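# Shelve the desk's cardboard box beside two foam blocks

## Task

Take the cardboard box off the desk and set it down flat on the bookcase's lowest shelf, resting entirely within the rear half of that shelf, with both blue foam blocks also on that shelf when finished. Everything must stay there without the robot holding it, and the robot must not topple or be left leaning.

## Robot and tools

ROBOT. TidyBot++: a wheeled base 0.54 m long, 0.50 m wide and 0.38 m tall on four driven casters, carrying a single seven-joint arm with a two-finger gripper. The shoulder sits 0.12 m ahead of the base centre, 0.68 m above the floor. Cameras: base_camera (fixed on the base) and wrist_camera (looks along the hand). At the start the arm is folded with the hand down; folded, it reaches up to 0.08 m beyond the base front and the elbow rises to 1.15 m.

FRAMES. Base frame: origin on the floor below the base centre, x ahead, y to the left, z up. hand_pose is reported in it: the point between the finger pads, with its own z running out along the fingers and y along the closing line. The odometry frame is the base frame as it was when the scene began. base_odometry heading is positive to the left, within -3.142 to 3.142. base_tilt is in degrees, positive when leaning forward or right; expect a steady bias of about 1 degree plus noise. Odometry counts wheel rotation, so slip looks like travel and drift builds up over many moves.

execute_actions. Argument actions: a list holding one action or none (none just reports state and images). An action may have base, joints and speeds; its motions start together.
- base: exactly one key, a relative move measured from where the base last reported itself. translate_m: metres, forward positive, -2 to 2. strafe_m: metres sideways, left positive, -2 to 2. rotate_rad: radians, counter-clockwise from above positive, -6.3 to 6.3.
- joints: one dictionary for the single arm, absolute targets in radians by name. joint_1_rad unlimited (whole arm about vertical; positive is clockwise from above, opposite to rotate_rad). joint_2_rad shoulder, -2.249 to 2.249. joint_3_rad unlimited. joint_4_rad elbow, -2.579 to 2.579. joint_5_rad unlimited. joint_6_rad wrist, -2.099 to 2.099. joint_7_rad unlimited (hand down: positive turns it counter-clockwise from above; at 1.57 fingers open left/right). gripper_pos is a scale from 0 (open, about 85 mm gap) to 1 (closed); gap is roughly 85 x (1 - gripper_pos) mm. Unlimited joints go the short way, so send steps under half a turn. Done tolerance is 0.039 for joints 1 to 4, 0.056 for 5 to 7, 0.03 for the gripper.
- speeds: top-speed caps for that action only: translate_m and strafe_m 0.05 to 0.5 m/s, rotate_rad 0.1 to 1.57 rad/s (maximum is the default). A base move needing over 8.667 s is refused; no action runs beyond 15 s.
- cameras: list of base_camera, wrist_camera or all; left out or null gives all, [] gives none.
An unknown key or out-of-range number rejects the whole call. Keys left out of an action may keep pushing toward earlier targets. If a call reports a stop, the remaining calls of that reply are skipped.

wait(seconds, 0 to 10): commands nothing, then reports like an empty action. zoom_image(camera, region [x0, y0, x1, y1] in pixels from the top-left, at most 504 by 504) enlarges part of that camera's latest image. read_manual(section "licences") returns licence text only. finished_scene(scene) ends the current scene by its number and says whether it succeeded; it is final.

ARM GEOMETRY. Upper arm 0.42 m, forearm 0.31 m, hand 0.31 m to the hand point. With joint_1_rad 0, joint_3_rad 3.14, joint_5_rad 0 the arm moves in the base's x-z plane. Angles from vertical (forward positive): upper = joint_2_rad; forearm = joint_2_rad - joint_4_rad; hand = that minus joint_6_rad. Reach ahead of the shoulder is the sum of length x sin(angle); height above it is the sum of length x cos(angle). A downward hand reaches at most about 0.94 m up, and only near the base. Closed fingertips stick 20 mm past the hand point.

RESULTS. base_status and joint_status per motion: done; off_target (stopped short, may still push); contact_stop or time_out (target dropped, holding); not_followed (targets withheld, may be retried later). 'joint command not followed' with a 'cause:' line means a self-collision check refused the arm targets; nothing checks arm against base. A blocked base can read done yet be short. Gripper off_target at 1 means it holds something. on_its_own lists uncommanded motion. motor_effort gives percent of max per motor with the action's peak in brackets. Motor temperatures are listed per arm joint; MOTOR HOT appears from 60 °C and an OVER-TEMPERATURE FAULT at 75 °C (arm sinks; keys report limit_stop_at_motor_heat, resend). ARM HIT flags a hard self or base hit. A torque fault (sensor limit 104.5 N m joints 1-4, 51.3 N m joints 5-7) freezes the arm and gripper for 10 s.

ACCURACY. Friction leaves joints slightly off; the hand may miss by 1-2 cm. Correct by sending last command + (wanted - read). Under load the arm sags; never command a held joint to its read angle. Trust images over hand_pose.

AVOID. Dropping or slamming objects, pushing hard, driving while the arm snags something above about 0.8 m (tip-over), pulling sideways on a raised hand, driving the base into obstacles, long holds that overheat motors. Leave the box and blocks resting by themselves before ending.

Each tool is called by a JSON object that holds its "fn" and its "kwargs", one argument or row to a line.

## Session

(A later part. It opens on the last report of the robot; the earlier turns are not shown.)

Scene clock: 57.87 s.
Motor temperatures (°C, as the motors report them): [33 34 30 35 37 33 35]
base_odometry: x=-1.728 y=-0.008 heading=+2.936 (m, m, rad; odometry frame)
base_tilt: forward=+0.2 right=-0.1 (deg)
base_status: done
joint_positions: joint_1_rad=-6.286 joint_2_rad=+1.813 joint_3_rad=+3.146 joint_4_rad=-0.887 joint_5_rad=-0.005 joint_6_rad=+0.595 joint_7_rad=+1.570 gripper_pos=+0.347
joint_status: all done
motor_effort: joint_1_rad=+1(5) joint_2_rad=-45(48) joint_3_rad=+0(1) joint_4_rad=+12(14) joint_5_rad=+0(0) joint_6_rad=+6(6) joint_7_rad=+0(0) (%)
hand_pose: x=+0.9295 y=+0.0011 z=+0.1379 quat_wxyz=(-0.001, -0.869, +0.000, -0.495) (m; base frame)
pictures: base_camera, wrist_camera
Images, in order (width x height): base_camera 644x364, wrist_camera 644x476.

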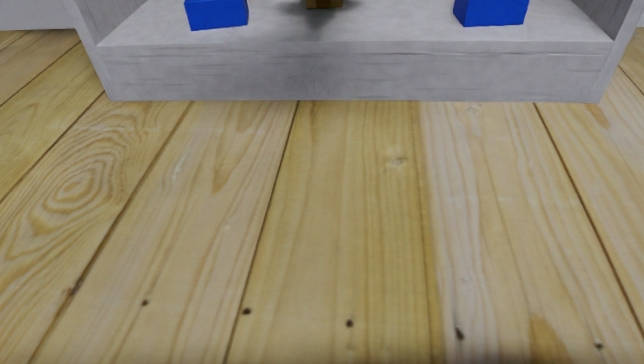

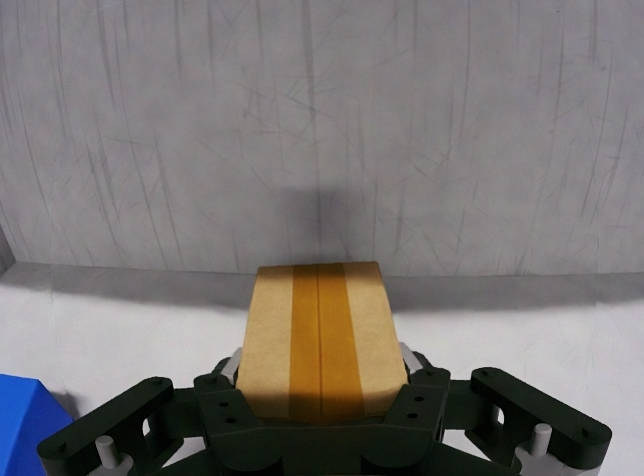

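{"fn": "execute_actions", "kwargs": {
  "actions": [
    {"base":{"translate_m":0.04},"speeds":{"translate_m":0.07},"joints":{"joint_2_rad":1.83,"joint_6_rad":0.65}}
  ]
}}

Scene clock: 59.10 s.
Motor temperatures (°C, as the motors report them): [33 34 30 35 37 33 35]
base_odometry: x=-1.767 y=+0.000 heading=+2.937 (m, m, rad; odometry frame)
base_tilt: forward=+0.2 right=-0.1 (deg)
base_status: done
joint_positions: joint_1_rad=-6.286 joint_2_rad=+1.825 joint_3_rad=+3.146 joint_4_rad=-0.887 joint_5_rad=-0.005 joint_6_rad=+0.627 joint_7_rad=+1.570 gripper_pos=+0.347
joint_status: all done
motor_effort: joint_1_rad=+2(4) joint_2_rad=-44(46) joint_3_rad=+0(1) joint_4_rad=+12(13) joint_5_rad=+0(0) joint_6_rad=+6(6) joint_7_rad=+0(0) (%)
hand_pose: x=+0.9281 y=+0.0010 z=+0.1369 quat_wxyz=(-0.001, -0.864, +0.000, -0.504) (m; base frame)
pictures: base_camera, wrist_camera
Images, in order (width x height): base_camera 644x364, wrist_camera 644x476.

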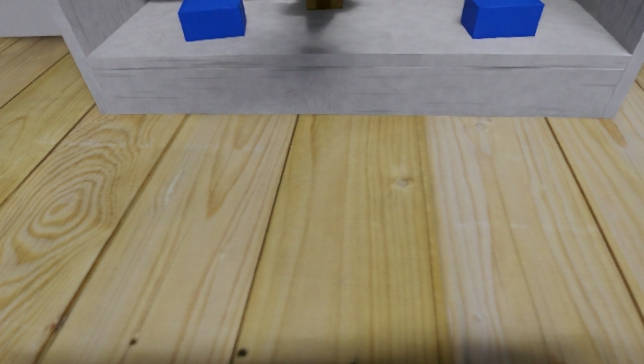

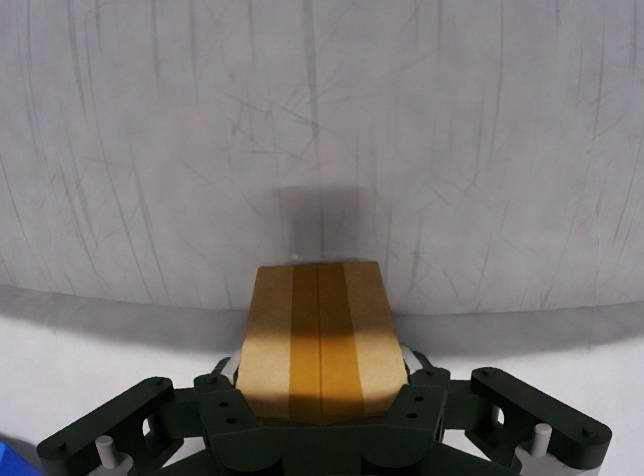

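{"fn": "execute_actions", "kwargs": {
  "actions": [
    {"base":{"translate_m":0.015},"joints":{"joint_2_rad":1.855}}
  ]
}}

Scene clock: 60.10 s.
Motor temperatures (°C, as the motors report them): [33 34 30 35 37 33 35]
base_odometry: x=-1.782 y=+0.003 heading=+2.938 (m, m, rad; odometry frame)
base_tilt: forward=+0.2 right=-0.1 (deg)
base_status: done
joint_positions: joint_1_rad=-6.285 joint_2_rad=+1.831 joint_3_rad=+3.146 joint_4_rad=-0.891 joint_5_rad=-0.005 joint_6_rad=+0.647 joint_7_rad=+1.570 gripper_pos=+0.347
joint_status: all done
motor_effort: joint_1_rad=+2(4) joint_2_rad=-40(44) joint_3_rad=+1(1) joint_4_rad=+13(18) joint_5_rad=+1(2) joint_6_rad=+4(6) joint_7_rad=+1(2) (%)
hand_pose: x=+0.9267 y=+0.0008 z=+0.1366 quat_wxyz=(-0.001, -0.861, +0.000, -0.509) (m; base frame)
pictures: base_camera, wrist_camera
Images, in order (width x height): base_camera 644x364, wrist_camera 644x476.

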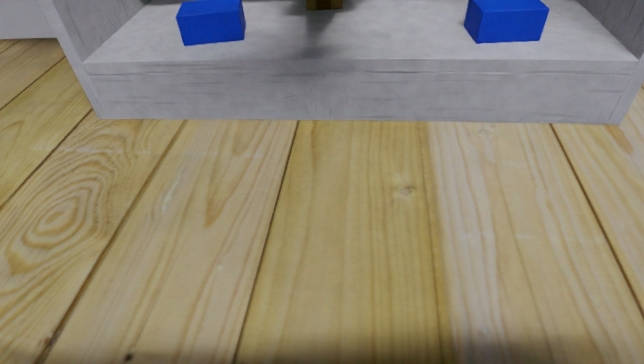

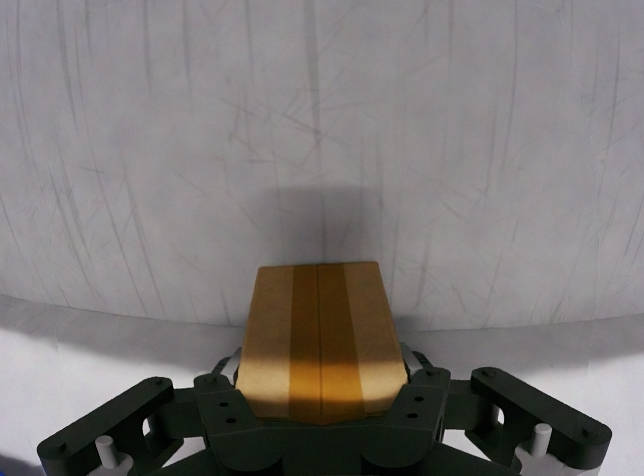

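The box is resting on the shelf, so I'm releasing it and backing away.

{"fn": "execute_actions", "kwargs": {
  "actions": [
    {"joints":{"gripper_pos":0,"joint_2_rad":1.82}}
  ],
  "cameras": []
}}

{"fn": "execute_actions", "kwargs": {
  "actions": [
    {"base":{"translate_m":-0.2},"joints":{"joint_2_rad":1.78}}
  ]
}}

Scene clock: 61.47 s.
Motor temperatures (°C, as the motors report them): [33 34 30 35 37 33 35]
base_odometry: x=-1.782 y=+0.003 heading=+2.938 (m, m, rad; odometry frame)
base_tilt: forward=+0.2 right=-0.1 (deg)
base_status: not commanded
joint_positions: joint_1_rad=-6.285 joint_2_rad=+1.830 joint_3_rad=+3.146 joint_4_rad=-0.890 joint_5_rad=-0.005 joint_6_rad=+0.647 joint_7_rad=+1.570 gripper_pos=+0.000
joint_status: all done
motor_effort: joint_1_rad=+1(2) joint_2_rad=-44(44) joint_3_rad=+0(0) joint_4_rad=+12(16) joint_5_rad=+0(1) joint_6_rad=+5(6) joint_7_rad=+0(0) (%)
hand_pose: x=+0.9274 y=+0.0008 z=+0.1376 quat_wxyz=(-0.001, -0.860, +0.000, -0.510) (m; base frame)
pictures: none
No camera images: the call's "cameras" was empty. Leave "cameras" out to get every camera's image.

Scene clock: 63.10 s.
Motor temperatures (°C, as the motors report them): [33 34 30 35 37 33 35]
base_odometry: x=-1.586 y=-0.038 heading=+2.939 (m, m, rad; odometry frame)
base_tilt: forward=+0.2 right=-0.1 (deg)
base_status: done
joint_positions: joint_1_rad=-6.285 joint_2_rad=+1.778 joint_3_rad=+3.146 joint_4_rad=-0.882 joint_5_rad=-0.005 joint_6_rad=+0.647 joint_7_rad=+1.570 gripper_pos=+0.000
joint_status: all done
motor_effort: joint_1_rad=+1(2) joint_2_rad=-45(46) joint_3_rad=+0(1) joint_4_rad=+13(14) joint_5_rad=+0(1) joint_6_rad=+6(6) joint_7_rad=+0(0) (%)
hand_pose: x=+0.9578 y=+0.0004 z=+0.1833 quat_wxyz=(-0.001, -0.845, +0.000, -0.535) (m; base frame)
pictures: base_camera, wrist_camera
Images, in order (width x height): base_camera 644x364, wrist_camera 644x476.

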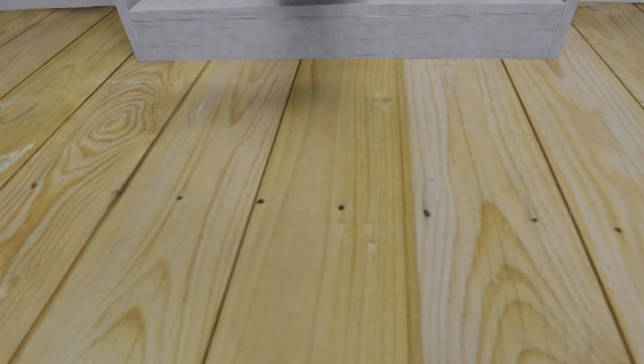

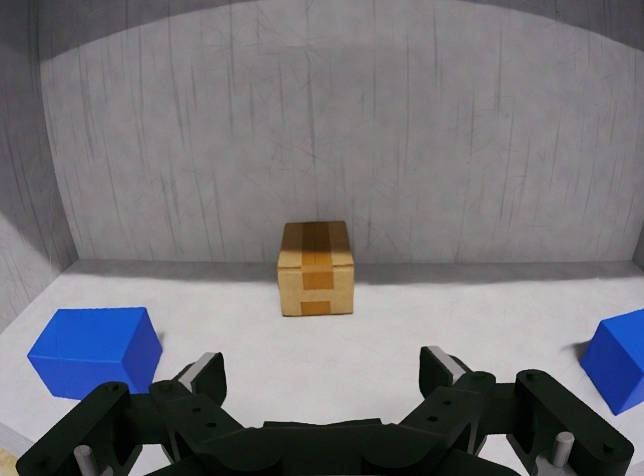

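{"fn": "finished_scene", "kwargs": {
  "scene": 1
}}

The scene is finished: the task was done.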